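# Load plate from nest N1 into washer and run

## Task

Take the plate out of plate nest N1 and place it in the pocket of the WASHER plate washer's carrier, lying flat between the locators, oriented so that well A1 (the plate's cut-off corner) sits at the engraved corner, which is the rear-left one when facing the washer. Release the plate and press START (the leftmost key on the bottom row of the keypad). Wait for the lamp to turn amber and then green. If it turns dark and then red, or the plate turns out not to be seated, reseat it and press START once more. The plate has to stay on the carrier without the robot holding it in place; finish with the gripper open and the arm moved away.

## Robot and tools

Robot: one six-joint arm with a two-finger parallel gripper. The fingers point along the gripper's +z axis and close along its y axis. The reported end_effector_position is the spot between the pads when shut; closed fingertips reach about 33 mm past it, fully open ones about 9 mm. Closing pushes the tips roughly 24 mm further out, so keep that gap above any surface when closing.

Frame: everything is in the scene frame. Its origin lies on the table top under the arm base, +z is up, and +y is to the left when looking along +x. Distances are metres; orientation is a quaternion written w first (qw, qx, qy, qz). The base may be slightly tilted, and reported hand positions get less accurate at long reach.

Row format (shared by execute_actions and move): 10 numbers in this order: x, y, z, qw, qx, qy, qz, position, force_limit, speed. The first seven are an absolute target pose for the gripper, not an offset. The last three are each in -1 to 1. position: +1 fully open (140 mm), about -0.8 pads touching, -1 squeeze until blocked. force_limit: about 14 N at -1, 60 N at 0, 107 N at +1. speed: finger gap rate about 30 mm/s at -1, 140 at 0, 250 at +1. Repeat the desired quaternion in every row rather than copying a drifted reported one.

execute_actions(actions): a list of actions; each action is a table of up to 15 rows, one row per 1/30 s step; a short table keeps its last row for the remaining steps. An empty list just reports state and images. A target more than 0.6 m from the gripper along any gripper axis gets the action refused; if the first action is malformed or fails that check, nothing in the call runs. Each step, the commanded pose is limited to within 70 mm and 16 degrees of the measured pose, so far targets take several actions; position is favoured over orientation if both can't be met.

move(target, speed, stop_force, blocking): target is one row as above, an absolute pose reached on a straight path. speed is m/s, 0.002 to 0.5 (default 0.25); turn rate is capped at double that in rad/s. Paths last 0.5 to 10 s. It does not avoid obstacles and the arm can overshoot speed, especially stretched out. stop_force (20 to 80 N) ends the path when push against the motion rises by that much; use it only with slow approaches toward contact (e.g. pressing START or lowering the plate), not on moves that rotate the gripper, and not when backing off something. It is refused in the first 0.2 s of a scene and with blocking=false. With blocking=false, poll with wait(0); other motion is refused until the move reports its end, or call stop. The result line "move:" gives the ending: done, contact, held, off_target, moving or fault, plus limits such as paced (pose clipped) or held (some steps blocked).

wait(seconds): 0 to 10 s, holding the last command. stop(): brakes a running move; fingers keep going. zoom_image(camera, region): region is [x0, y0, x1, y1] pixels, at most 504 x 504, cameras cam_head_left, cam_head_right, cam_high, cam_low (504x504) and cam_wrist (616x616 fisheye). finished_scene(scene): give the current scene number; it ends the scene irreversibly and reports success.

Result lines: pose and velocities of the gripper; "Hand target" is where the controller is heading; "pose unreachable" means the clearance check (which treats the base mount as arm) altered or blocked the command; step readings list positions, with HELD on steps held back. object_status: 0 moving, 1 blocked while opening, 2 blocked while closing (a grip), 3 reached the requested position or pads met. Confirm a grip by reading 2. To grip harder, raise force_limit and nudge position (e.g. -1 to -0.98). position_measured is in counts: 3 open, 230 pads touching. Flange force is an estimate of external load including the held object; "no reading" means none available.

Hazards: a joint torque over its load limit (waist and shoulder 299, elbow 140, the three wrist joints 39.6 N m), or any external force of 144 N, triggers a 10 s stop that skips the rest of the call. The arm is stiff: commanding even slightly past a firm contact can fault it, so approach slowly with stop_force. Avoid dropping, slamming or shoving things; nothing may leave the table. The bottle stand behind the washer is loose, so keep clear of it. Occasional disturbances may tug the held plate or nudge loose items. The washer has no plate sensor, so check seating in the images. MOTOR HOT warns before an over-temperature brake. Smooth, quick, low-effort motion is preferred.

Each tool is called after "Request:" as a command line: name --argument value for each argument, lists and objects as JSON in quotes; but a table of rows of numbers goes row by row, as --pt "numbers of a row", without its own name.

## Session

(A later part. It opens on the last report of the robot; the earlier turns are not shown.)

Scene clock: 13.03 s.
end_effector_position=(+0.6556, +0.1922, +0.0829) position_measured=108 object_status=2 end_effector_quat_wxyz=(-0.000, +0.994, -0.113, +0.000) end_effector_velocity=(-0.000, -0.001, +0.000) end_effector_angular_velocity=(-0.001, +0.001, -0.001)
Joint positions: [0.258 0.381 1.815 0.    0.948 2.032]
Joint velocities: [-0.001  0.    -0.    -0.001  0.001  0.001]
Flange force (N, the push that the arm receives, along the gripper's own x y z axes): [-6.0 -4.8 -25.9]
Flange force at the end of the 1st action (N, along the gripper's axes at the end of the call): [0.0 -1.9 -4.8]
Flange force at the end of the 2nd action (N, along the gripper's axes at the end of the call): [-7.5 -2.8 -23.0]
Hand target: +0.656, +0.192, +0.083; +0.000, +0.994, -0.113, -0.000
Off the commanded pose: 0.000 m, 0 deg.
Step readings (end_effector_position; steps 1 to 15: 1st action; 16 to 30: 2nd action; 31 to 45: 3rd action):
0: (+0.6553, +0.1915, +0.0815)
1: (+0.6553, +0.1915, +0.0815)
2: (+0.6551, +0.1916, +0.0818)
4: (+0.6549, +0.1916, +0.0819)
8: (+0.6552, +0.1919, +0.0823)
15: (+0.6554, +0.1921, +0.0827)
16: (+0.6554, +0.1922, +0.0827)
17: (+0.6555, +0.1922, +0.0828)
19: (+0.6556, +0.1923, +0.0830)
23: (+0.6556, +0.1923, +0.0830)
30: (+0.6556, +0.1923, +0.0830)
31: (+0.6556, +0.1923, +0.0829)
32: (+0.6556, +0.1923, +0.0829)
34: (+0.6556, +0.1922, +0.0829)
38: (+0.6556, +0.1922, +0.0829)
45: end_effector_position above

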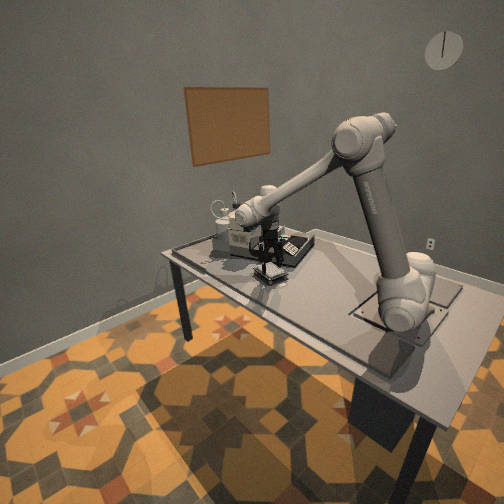

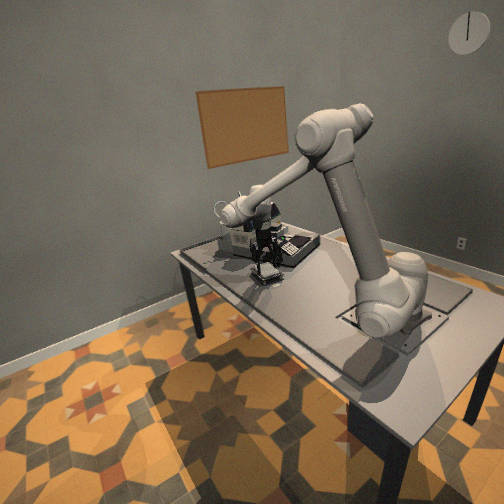

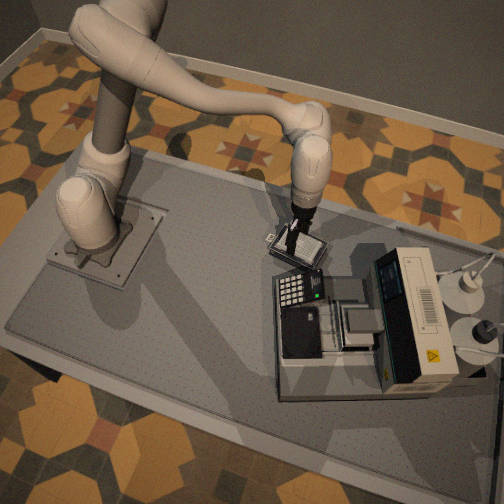

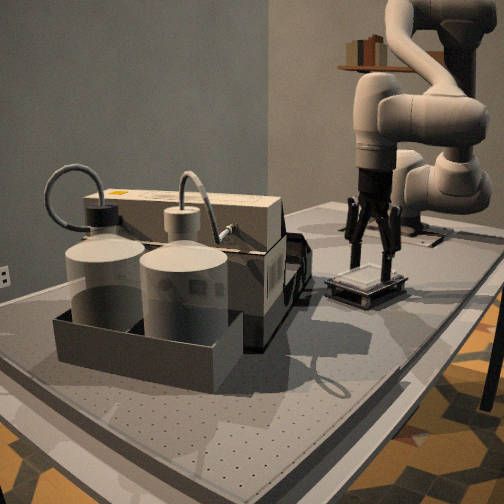

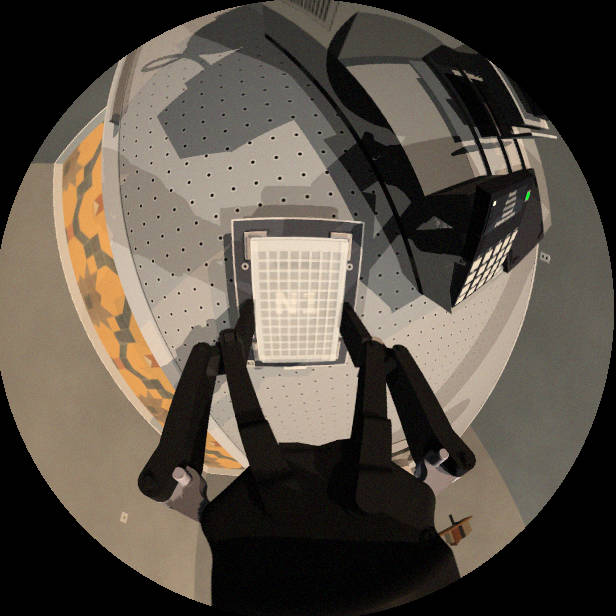

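Request:
move --target '[0.6555,0.1922,0.25,0,0.9936,-0.1132,0,-1,0,-0.6]' --speed 0.15

Request:
move --target '[0.69,0.0,0.25,0,0.7826,-0.6225,0,-1,0,-0.6]' --speed 0.3

Request:
zoom_image --camera "cam_wrist" --region '[170, 120, 430, 400]'

Scene clock: 14.70 s.
end_effector_position=(+0.6551, +0.1923, +0.2501) position_measured=109 object_status=2 end_effector_quat_wxyz=(-0.000, +0.994, -0.113, -0.000) end_effector_velocity=(+0.000, -0.000, -0.001) end_effector_angular_velocity=(+0.001, +0.001, -0.001)
Joint positions: [0.258 0.255 1.653 0.001 1.238 2.032]
Joint velocities: [-0.001  0.001  0.     0.002 -0.001 -0.   ]
Flange force (N, the push that the arm receives, along the gripper's own x y z axes): [-1.2 1.6 -3.9]
Hand target: +0.655, +0.192, +0.250; -0.000, +0.994, -0.113, -0.000
Off the commanded pose: 0.000 m, 0 deg.
move: done

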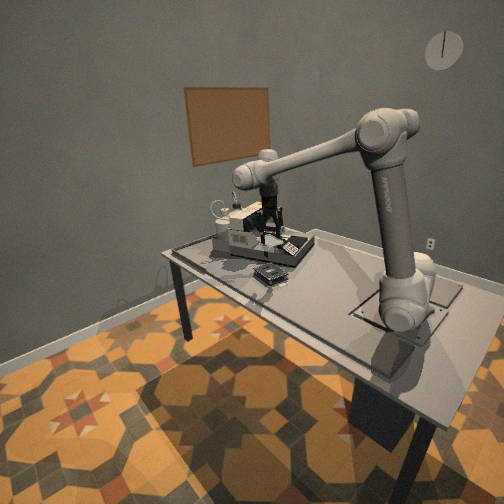

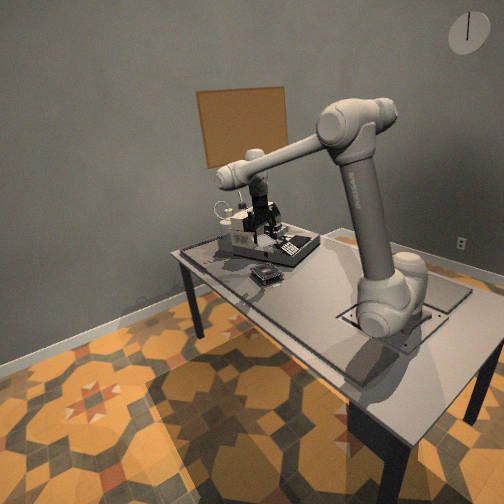

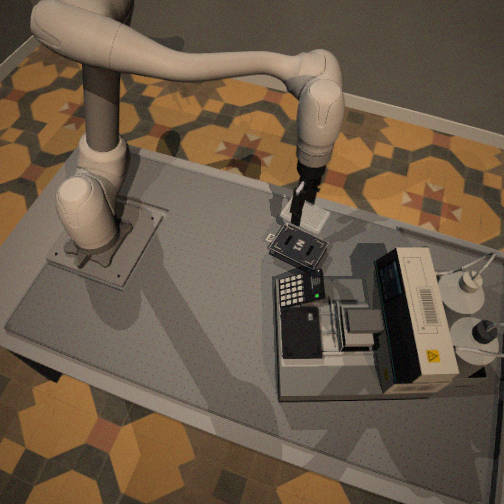

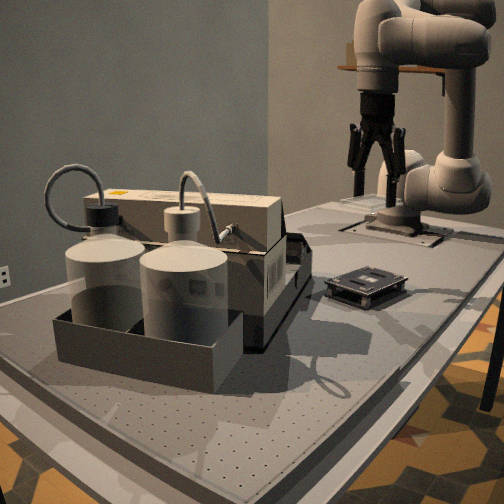

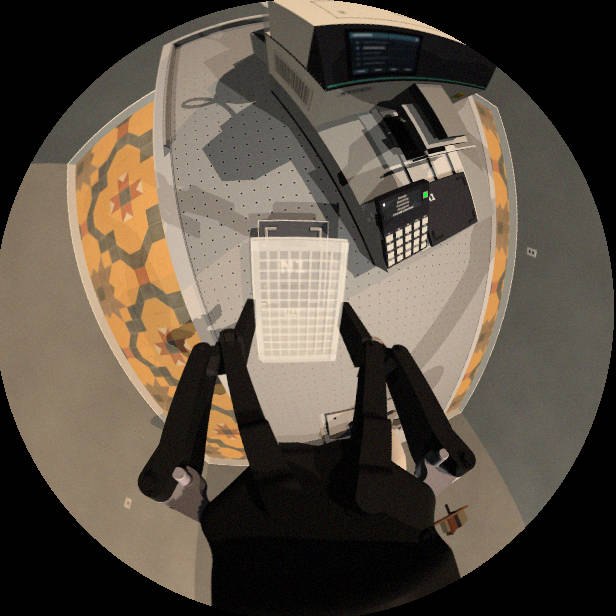

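Scene clock: 16.93 s.
end_effector_position=(+0.6899, -0.0001, +0.2500) position_measured=109 object_status=2 end_effector_quat_wxyz=(-0.000, +0.783, -0.623, +0.000) end_effector_velocity=(+0.000, -0.001, +0.000) end_effector_angular_velocity=(-0.000, -0.001, -0.001)
Joint positions: [-0.026  0.266  1.639 -0.001  1.24   2.866]
Joint velocities: [-0.001 -0.    -0.    -0.    -0.001 -0.   ]
Flange force (N, the push that the arm receives, along the gripper's own x y z axes): [1.7 -0.1 -4.0]
Hand target: +0.690, -0.000, +0.250; -0.000, +0.783, -0.623, +0.000
Off the commanded pose: 0.000 m, 0 deg.
move: done

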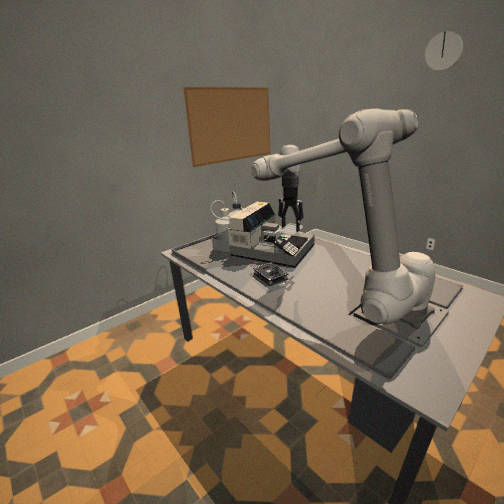

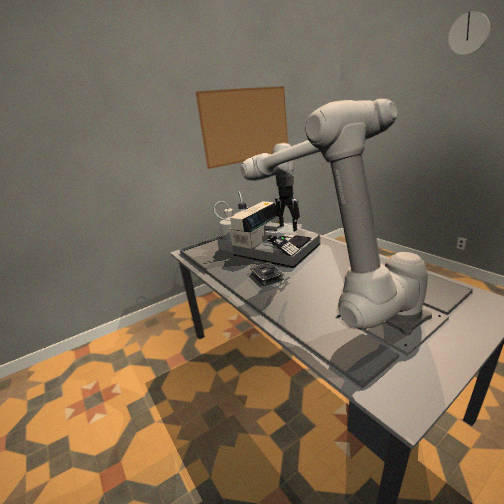

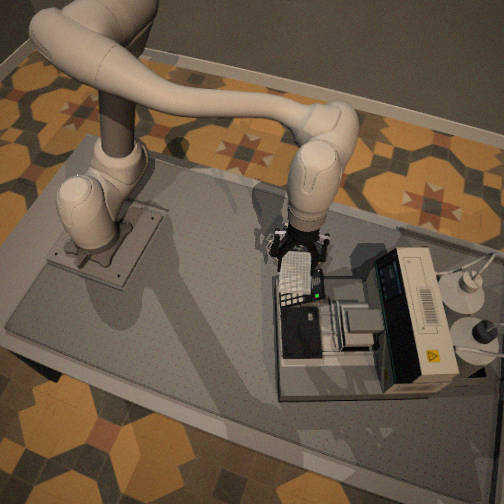

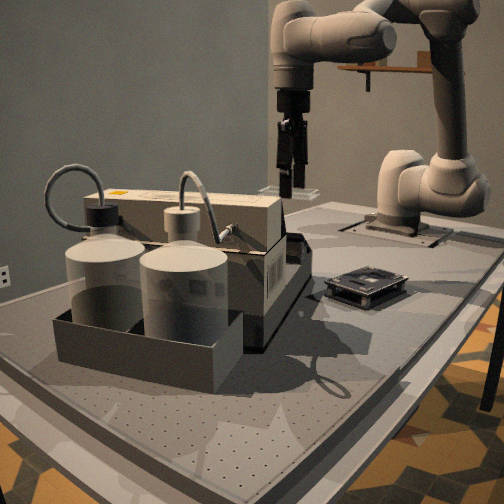

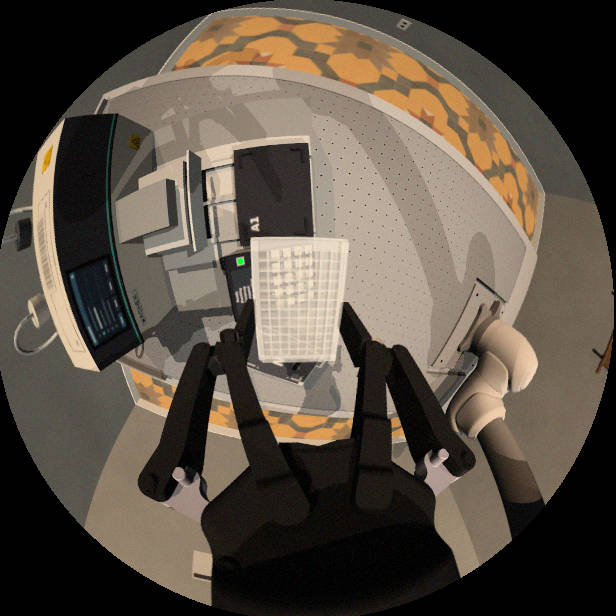

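Region (170, 120, 430, 400) of cam_wrist's 616x616 image, scaled by 1.800, with more detail than that image has; it fills the left 468 columns of this view, and the rest is white.

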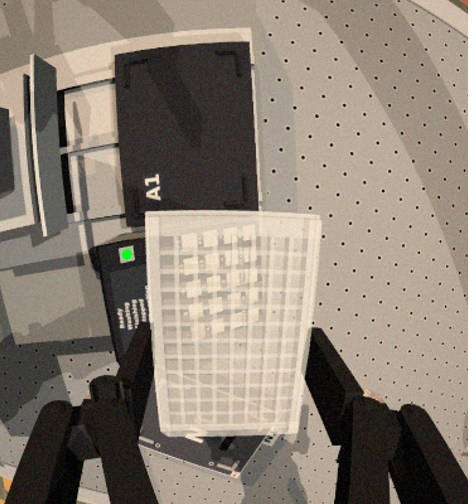

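Request:
move --target '[0.752,-0.119,0.19,0,0.8039,-0.5948,0,-1,0,-0.6]' --speed 0.2

Request:
zoom_image --camera "cam_wrist" --region '[210, 190, 390, 380]'

Scene clock: 18.23 s.
end_effector_position=(+0.7520, -0.1192, +0.1900) position_measured=109 object_status=2 end_effector_quat_wxyz=(+0.000, +0.804, -0.595, +0.000) end_effector_velocity=(+0.000, +0.001, -0.001) end_effector_angular_velocity=(+0.003, +0.001, +0.000)
Joint positions: [-0.178  0.408  1.556 -0.002  1.181  2.644]
Joint velocities: [ 0.     0.001 -0.     0.003  0.001 -0.001]
Flange force (N, the push that the arm receives, along the gripper's own x y z axes): [-0.4 0.4 -3.7]
Hand target: +0.752, -0.119, +0.190; -0.000, +0.804, -0.595, +0.000
Off the commanded pose: 0.000 m, 0 deg.
move: done

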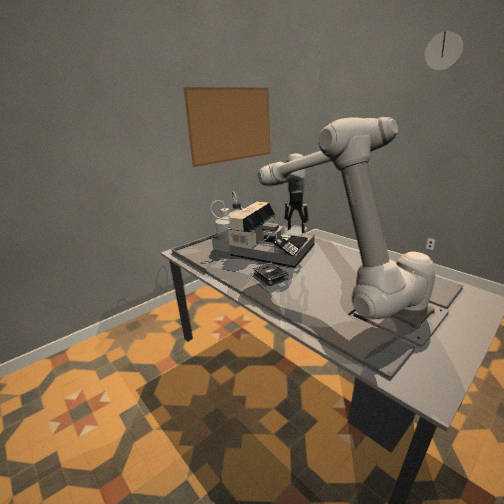

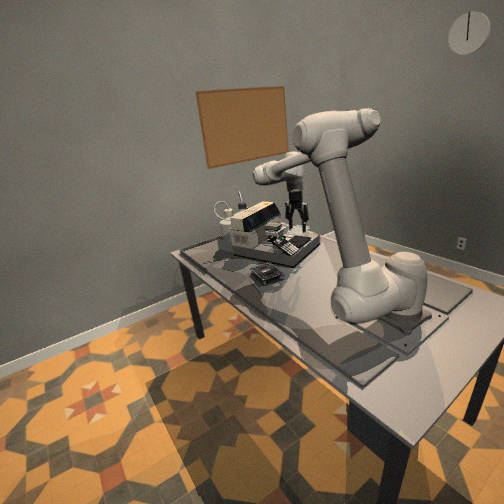

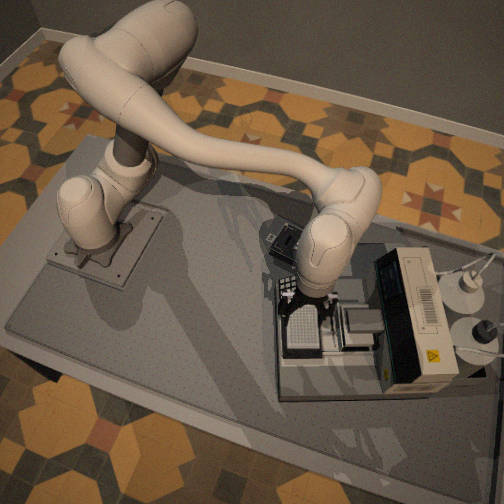

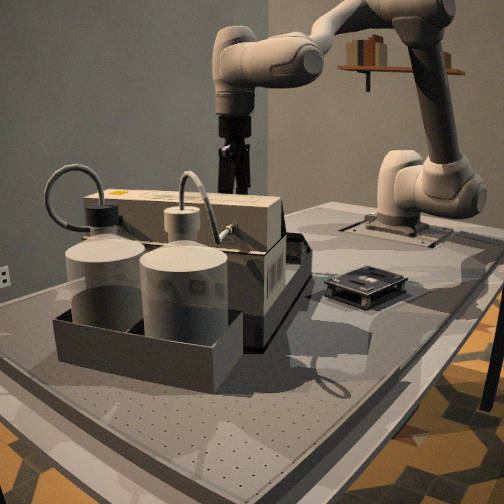

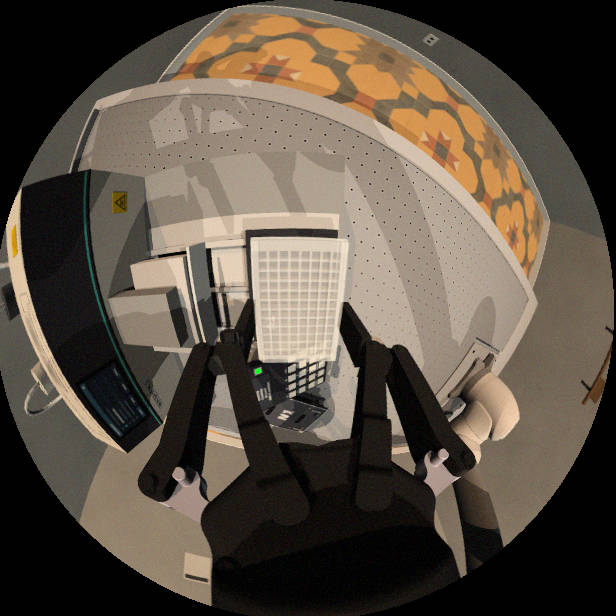

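Region (210, 190, 390, 380) of cam_wrist's 616x616 image, scaled by 2.653, with more detail than that image has; it fills the left 477 columns of this view, and the rest is white.

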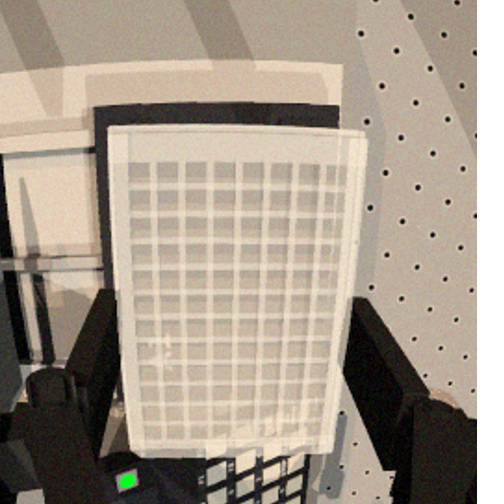

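Request:
move --target '[0.7606,-0.1164,0.165,0,0.8039,-0.5948,0,-1,0,-0.6]' --speed 0.1

Request:
zoom_image --camera "cam_wrist" --region '[220, 200, 380, 320]'

Request:
zoom_image --camera "cam_high" --region '[265, 290, 355, 380]'

Scene clock: 19.17 s.
end_effector_position=(+0.7606, -0.1164, +0.1650) position_measured=109 object_status=2 end_effector_quat_wxyz=(+0.000, +0.804, -0.595, -0.000) end_effector_velocity=(+0.000, +0.000, +0.001) end_effector_angular_velocity=(-0.000, -0.001, +0.001)
Joint positions: [-0.172  0.436  1.563 -0.002  1.146  2.65 ]
Joint velocities: [ 0.001 -0.001 -0.     0.    -0.001 -0.   ]
Flange force (N, the push that the arm receives, along the gripper's own x y z axes): [-1.2 2.4 -3.2]
Hand target: +0.761, -0.116, +0.165; +0.000, +0.804, -0.595, +0.000
Off the commanded pose: 0.000 m, 0 deg.
move: done

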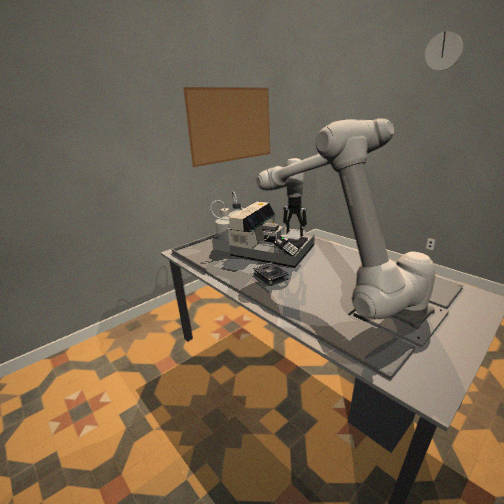

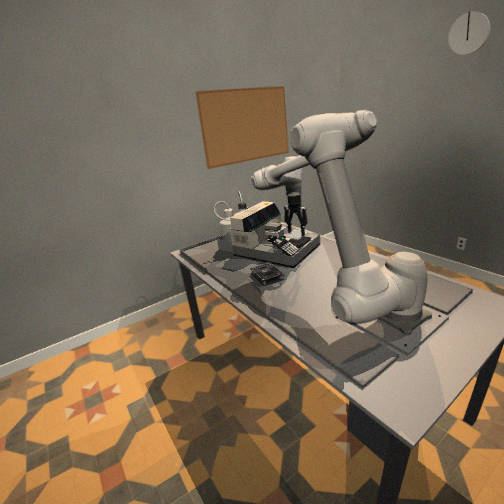

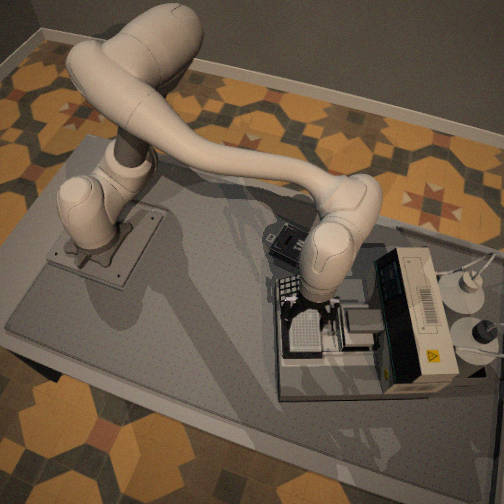

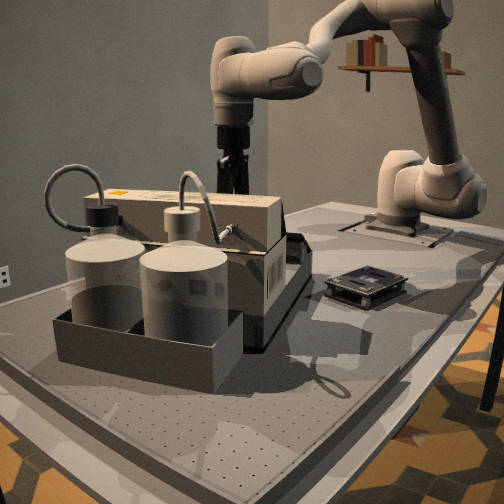

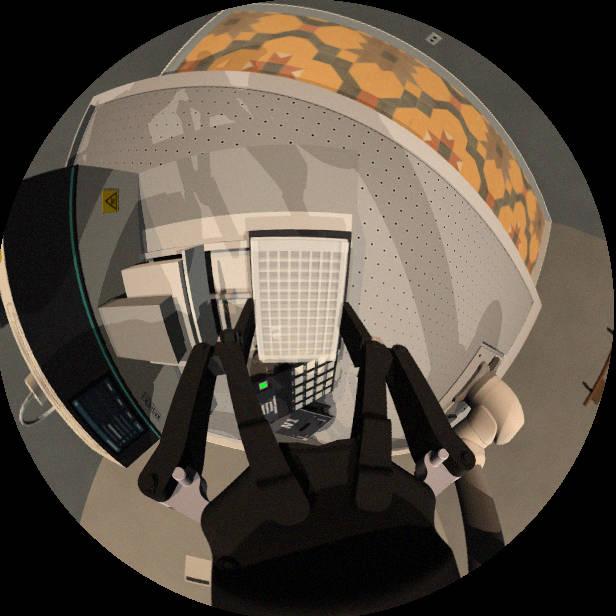

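Region (220, 200, 380, 320) of cam_wrist's 616x616 image, scaled by 3.150, with more detail than that image has; it fills the top 378 rows of this view, and the rest is white.

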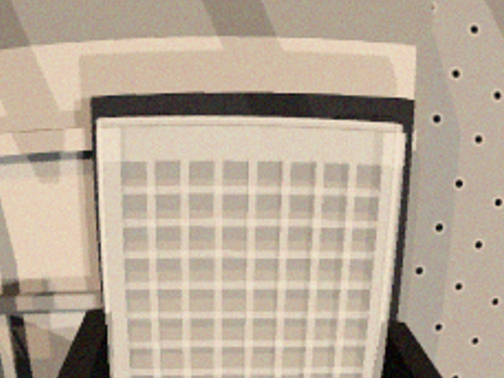

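Region (265, 290, 355, 380) of cam_high's 504x504 image, scaled by 5.600, with more detail than that image has.

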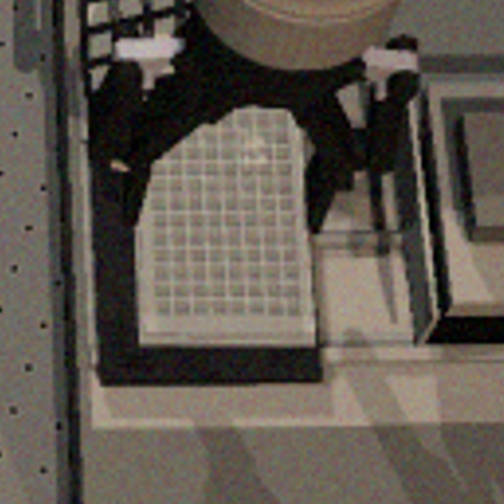

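Request:
move --target '[0.76,-0.1166,0.13,0,0.8039,-0.5948,0,-1,0,-0.6]' --speed 0.03 --stop_force 20

Request:
zoom_image --camera "cam_wrist" --region '[220, 200, 380, 380]'

Request:
zoom_image --camera "cam_high" --region '[265, 290, 355, 380]'

Scene clock: 21.00 s.
end_effector_position=(+0.7601, -0.1166, +0.1312) position_measured=109 object_status=2 end_effector_quat_wxyz=(-0.000, +0.804, -0.595, +0.000) end_effector_velocity=(+0.001, +0.000, +0.001) end_effector_angular_velocity=(-0.002, +0.000, +0.003)
Joint positions: [-0.173  0.459  1.595 -0.002  1.091  2.649]
Joint velocities: [ 0.001 -0.    -0.003 -0.002  0.003 -0.001]
Flange force (N, the push that the arm receives, along the gripper's own x y z axes): [-1.6 -2.6 -27.7]
Hand target: +0.760, -0.117, +0.131; -0.000, +0.804, -0.595, +0.000
Off the commanded pose: 0.001 m, 0 deg.
move: contact

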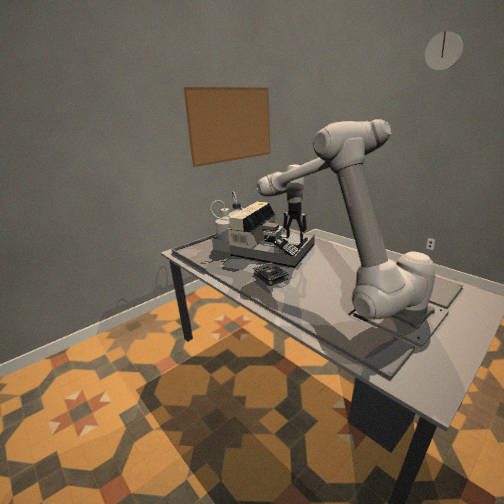

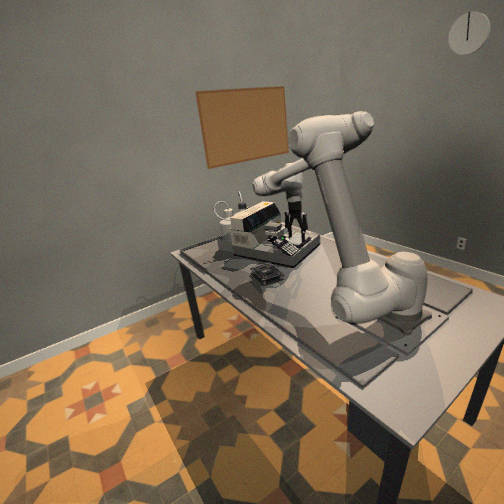

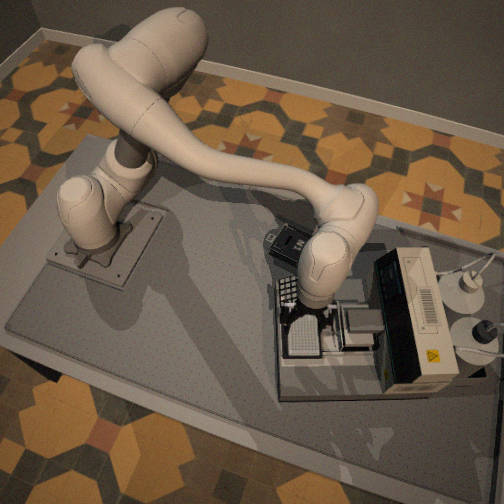

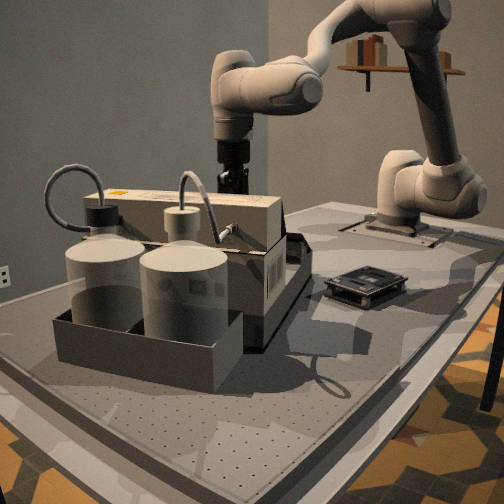

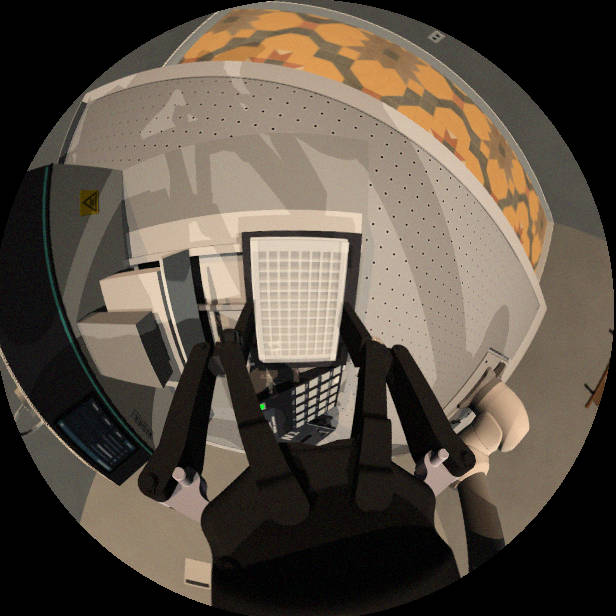

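Region (220, 200, 380, 380) of cam_wrist's 616x616 image, scaled by 2.800, with more detail than that image has.

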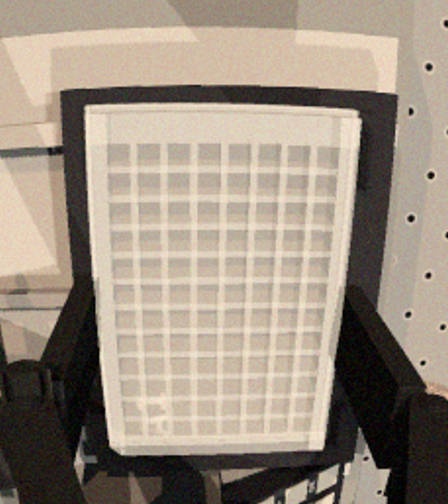

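Region (265, 290, 355, 380) of cam_high's 504x504 image, scaled by 5.600, with more detail than that image has.

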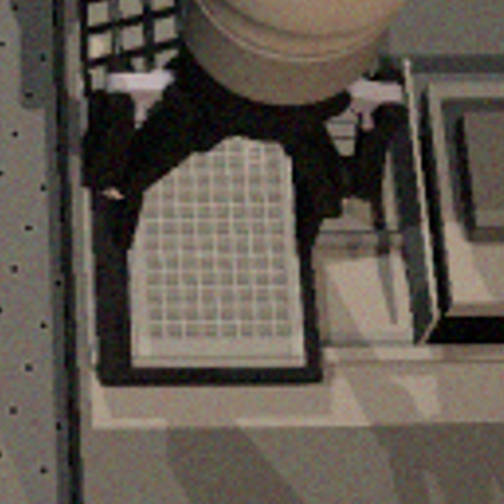

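Request:
zoom_image --camera "cam_wrist" --region '[235, 330, 365, 385]'

Request:
zoom_image --camera "cam_wrist" --region '[300, 220, 380, 290]'

Region (235, 330, 365, 385) of cam_wrist's 616x616 image, scaled by 3.877, with more detail than that image has; it fills the top 213 rows of this view, and the rest is white.

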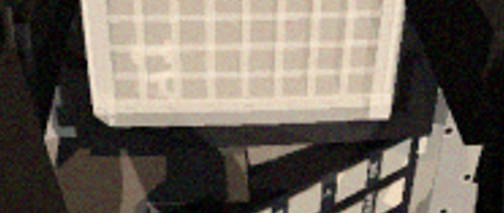

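Region (300, 220, 380, 290) of cam_wrist's 616x616 image, scaled by 6.300, with more detail than that image has; it fills the top 441 rows of this view, and the rest is white.

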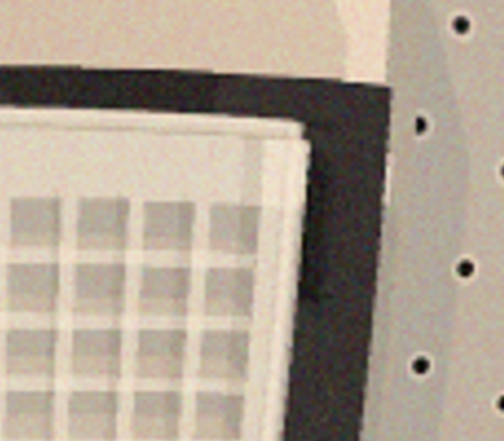

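Request:
execute_actions --actions '[[[0.76,-0.1166,0.1335,0,0.8039,-0.5948,0,-1,0,-0.6]],[[0.7569,-0.1134,0.1335,0,0.8039,-0.5948,0,-1,0,-0.6]]]'

Request:
zoom_image --camera "cam_wrist" --region '[235, 215, 375, 300]'

Request:
zoom_image --camera "cam_high" --region '[275, 320, 335, 370]'

Scene clock: 22.60 s.
end_effector_position=(+0.7569, -0.1134, +0.1335) position_measured=109 object_status=2 end_effector_quat_wxyz=(+0.000, +0.804, -0.595, +0.000) end_effector_velocity=(+0.000, +0.001, -0.000) end_effector_angular_velocity=(-0.000, -0.000, +0.001)
Joint positions: [-0.17   0.452  1.601 -0.002  1.092  2.653]
Joint velocities: [ 0.001 -0.     0.001 -0.    -0.001 -0.   ]
Flange force (N, the push that the arm receives, along the gripper's own x y z axes): [-0.7 3.1 -5.5]
Flange force at the end of the 1st action (N, along the gripper's axes at the end of the call): [1.6 -0.1 -3.2]
Hand target: +0.757, -0.113, +0.133; +0.000, +0.804, -0.595, -0.000
Off the commanded pose: 0.000 m, 0 deg.
Step readings (end_effector_position; steps 1 to 15: 1st action; 16 to 30: 2nd action):
0: (+0.7602, -0.1166, +0.1313)
1: (+0.7602, -0.1166, +0.1314)
2: (+0.7600, -0.1166, +0.1324)
4: (+0.7598, -0.1166, +0.1332)
8: (+0.7599, -0.1166, +0.1333)
15: (+0.7600, -0.1166, +0.1335)
16: (+0.7600, -0.1166, +0.1336)
17: (+0.7587, -0.1155, +0.1339)
19: (+0.7572, -0.1138, +0.1339)
23: (+0.7570, -0.1136, +0.1336)
30: end_effector_position above

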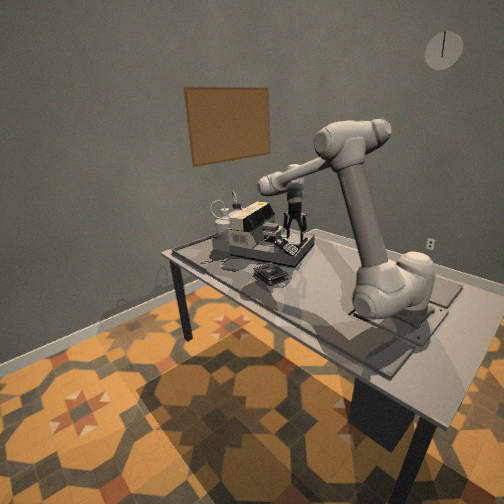

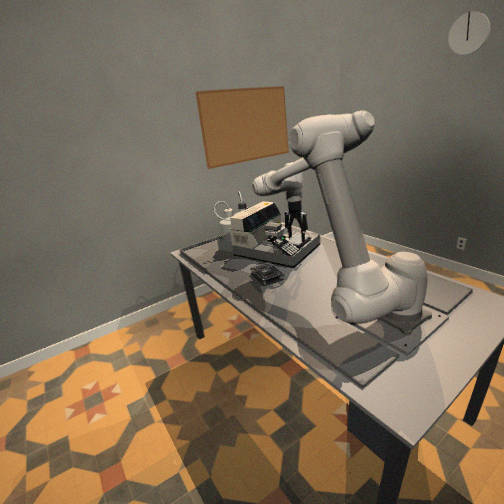

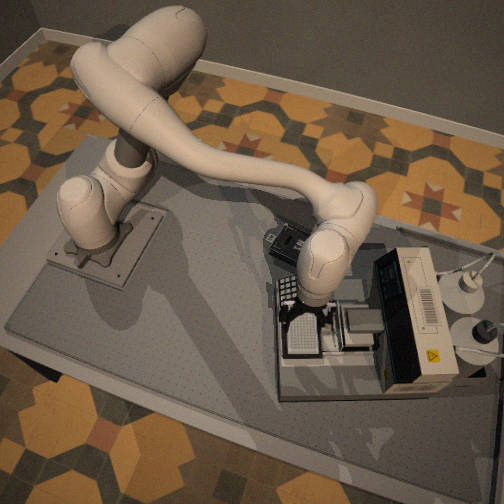

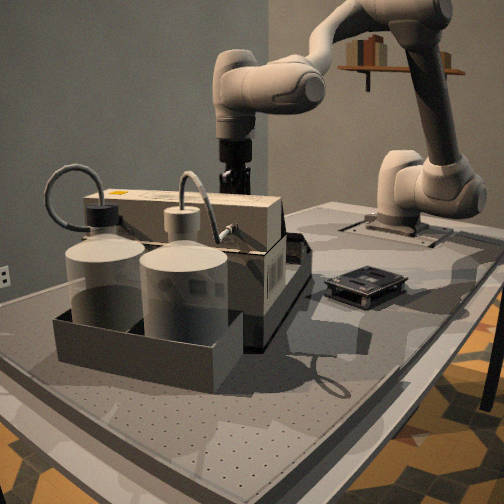

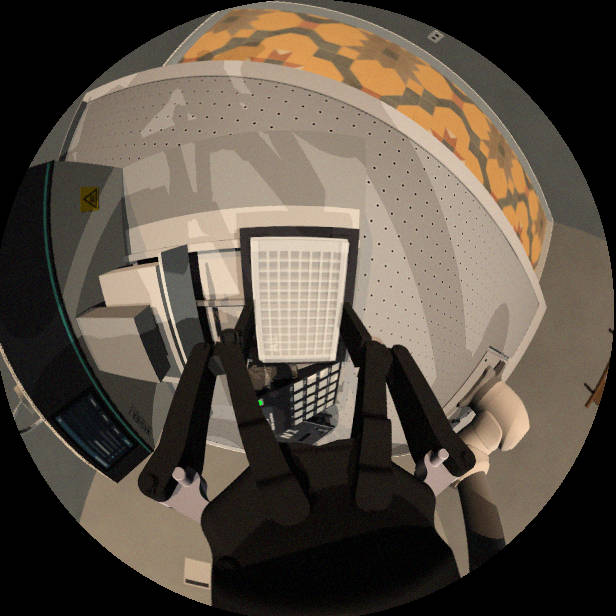

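Region (235, 215, 375, 300) of cam_wrist's 616x616 image, scaled by 3.600, with more detail than that image has; it fills the top 306 rows of this view, and the rest is white.

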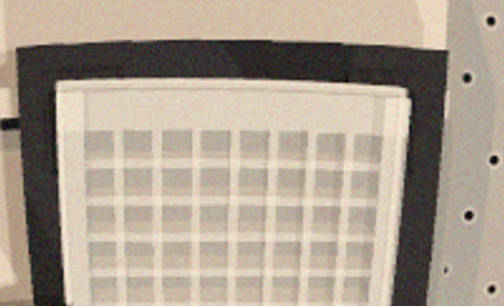

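Region (275, 320, 335, 370) of cam_high's 504x504 image, scaled by 8.400, with more detail than that image has.

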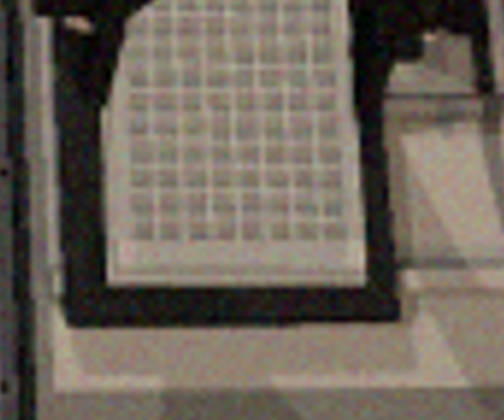

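Request:
execute_actions --actions '[[[0.7566,-0.1135,0.1335,0,0.8070,-0.5906,0,-1,0,-0.6]]]'

Request:
move --target '[0.7566,-0.1135,0.12,0,0.8070,-0.5906,0,-1,0,-0.6]' --speed 0.005 --stop_force 20

Request:
zoom_image --camera "cam_wrist" --region '[235, 215, 375, 300]'

Scene clock: 23.33 s.
end_effector_position=(+0.7566, -0.1134, +0.1335) position_measured=109 object_status=2 end_effector_quat_wxyz=(+0.000, +0.807, -0.591, -0.000) end_effector_velocity=(-0.000, -0.001, -0.000) end_effector_angular_velocity=(+0.001, +0.001, -0.003)
Joint positions: [-0.17   0.452  1.601 -0.002  1.092  2.642]
Joint velocities: [-0.002  0.     0.     0.001  0.001  0.   ]
Flange force (N, the push that the arm receives, along the gripper's own x y z axes): [1.0 2.4 -4.0]
Hand target: +0.757, -0.113, +0.133; +0.000, +0.807, -0.591, +0.000
Off the commanded pose: 0.000 m, 0 deg.
Step readings (end_effector_position):
0: (+0.7569, -0.1134, +0.1335)
1: (+0.7569, -0.1134, +0.1335)
2: (+0.7568, -0.1134, +0.1335)
4: (+0.7566, -0.1134, +0.1334)
8: (+0.7566, -0.1133, +0.1335)
15: end_effector_position above

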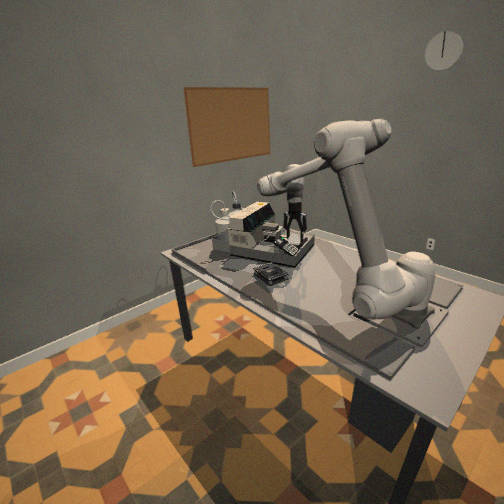

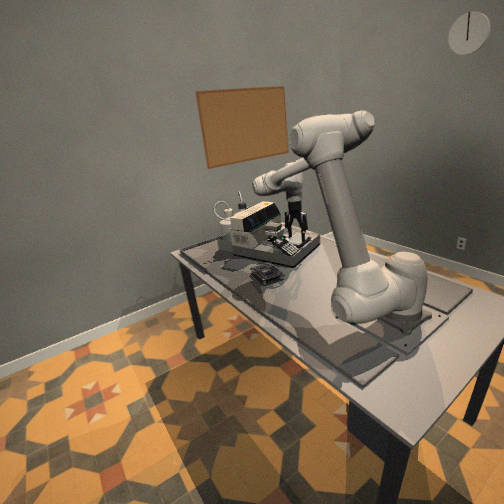

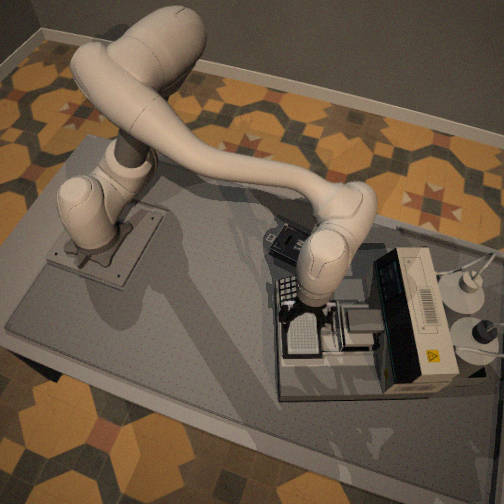

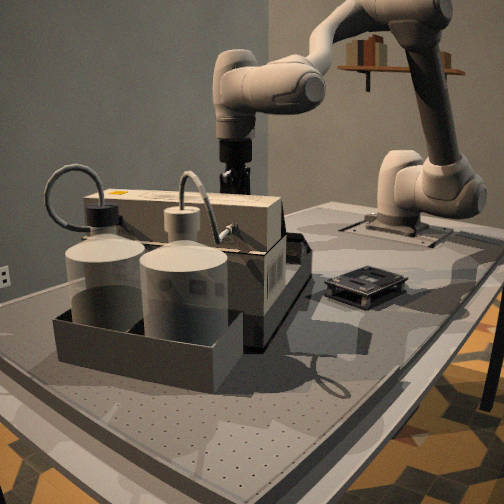

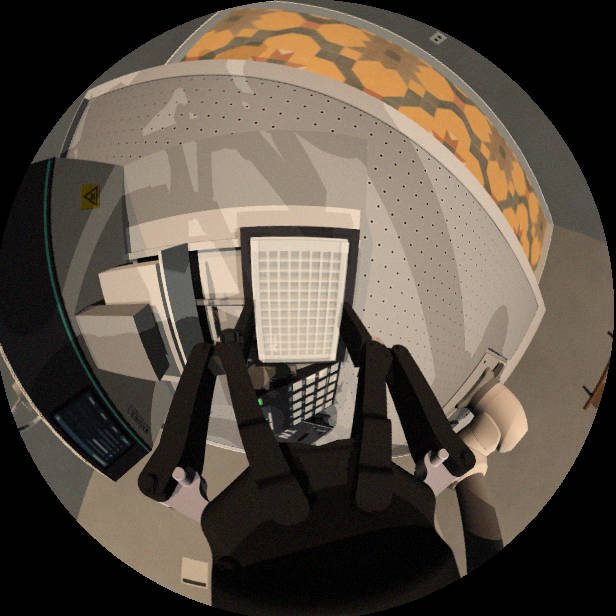

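Scene clock: 24.00 s.
end_effector_position=(+0.7565, -0.1134, +0.1317) position_measured=109 object_status=2 end_effector_quat_wxyz=(+0.000, +0.807, -0.591, -0.000) end_effector_velocity=(-0.001, -0.001, +0.000) end_effector_angular_velocity=(-0.001, +0.002, +0.001)
Joint positions: [-0.17   0.453  1.603 -0.002  1.089  2.642]
Joint velocities: [-0.001 -0.     0.    -0.002  0.003 -0.001]
Flange force (N, the push that the arm receives, along the gripper's own x y z axes): [-0.7 3.9 -24.6]
Hand target: +0.757, -0.113, +0.132; -0.000, +0.807, -0.591, +0.000
Off the commanded pose: 0.012 m, 0 deg.
move: contact

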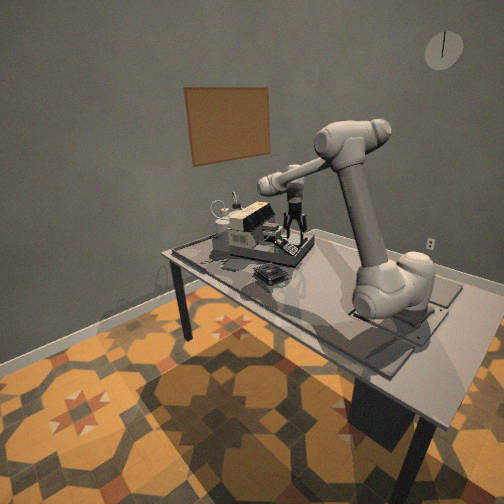

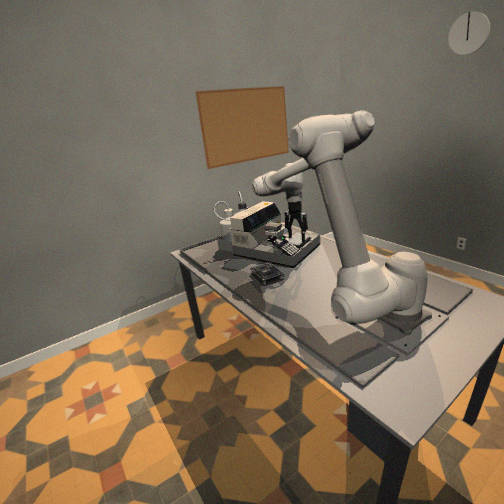

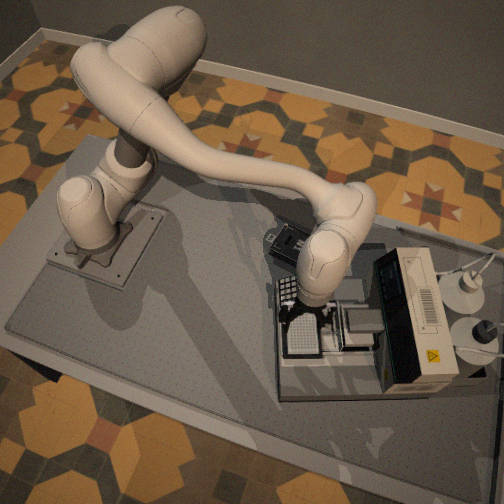

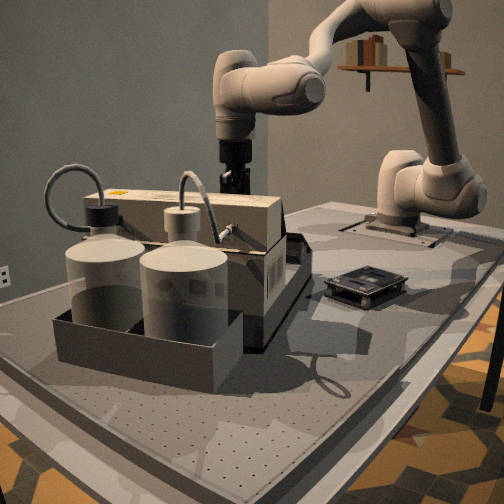

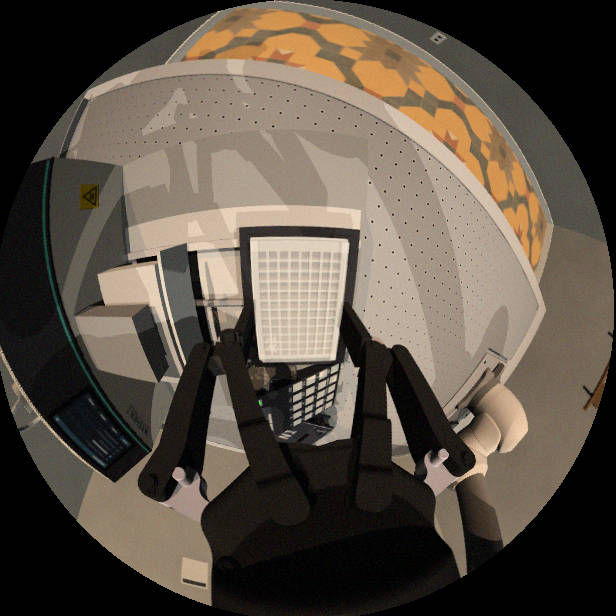

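Region (235, 215, 375, 300) of cam_wrist's 616x616 image, scaled by 3.600, with more detail than that image has; it fills the top 306 rows of this view, and the rest is white.

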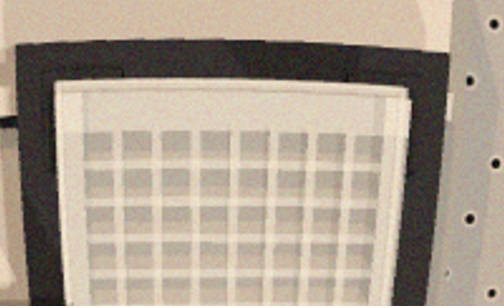

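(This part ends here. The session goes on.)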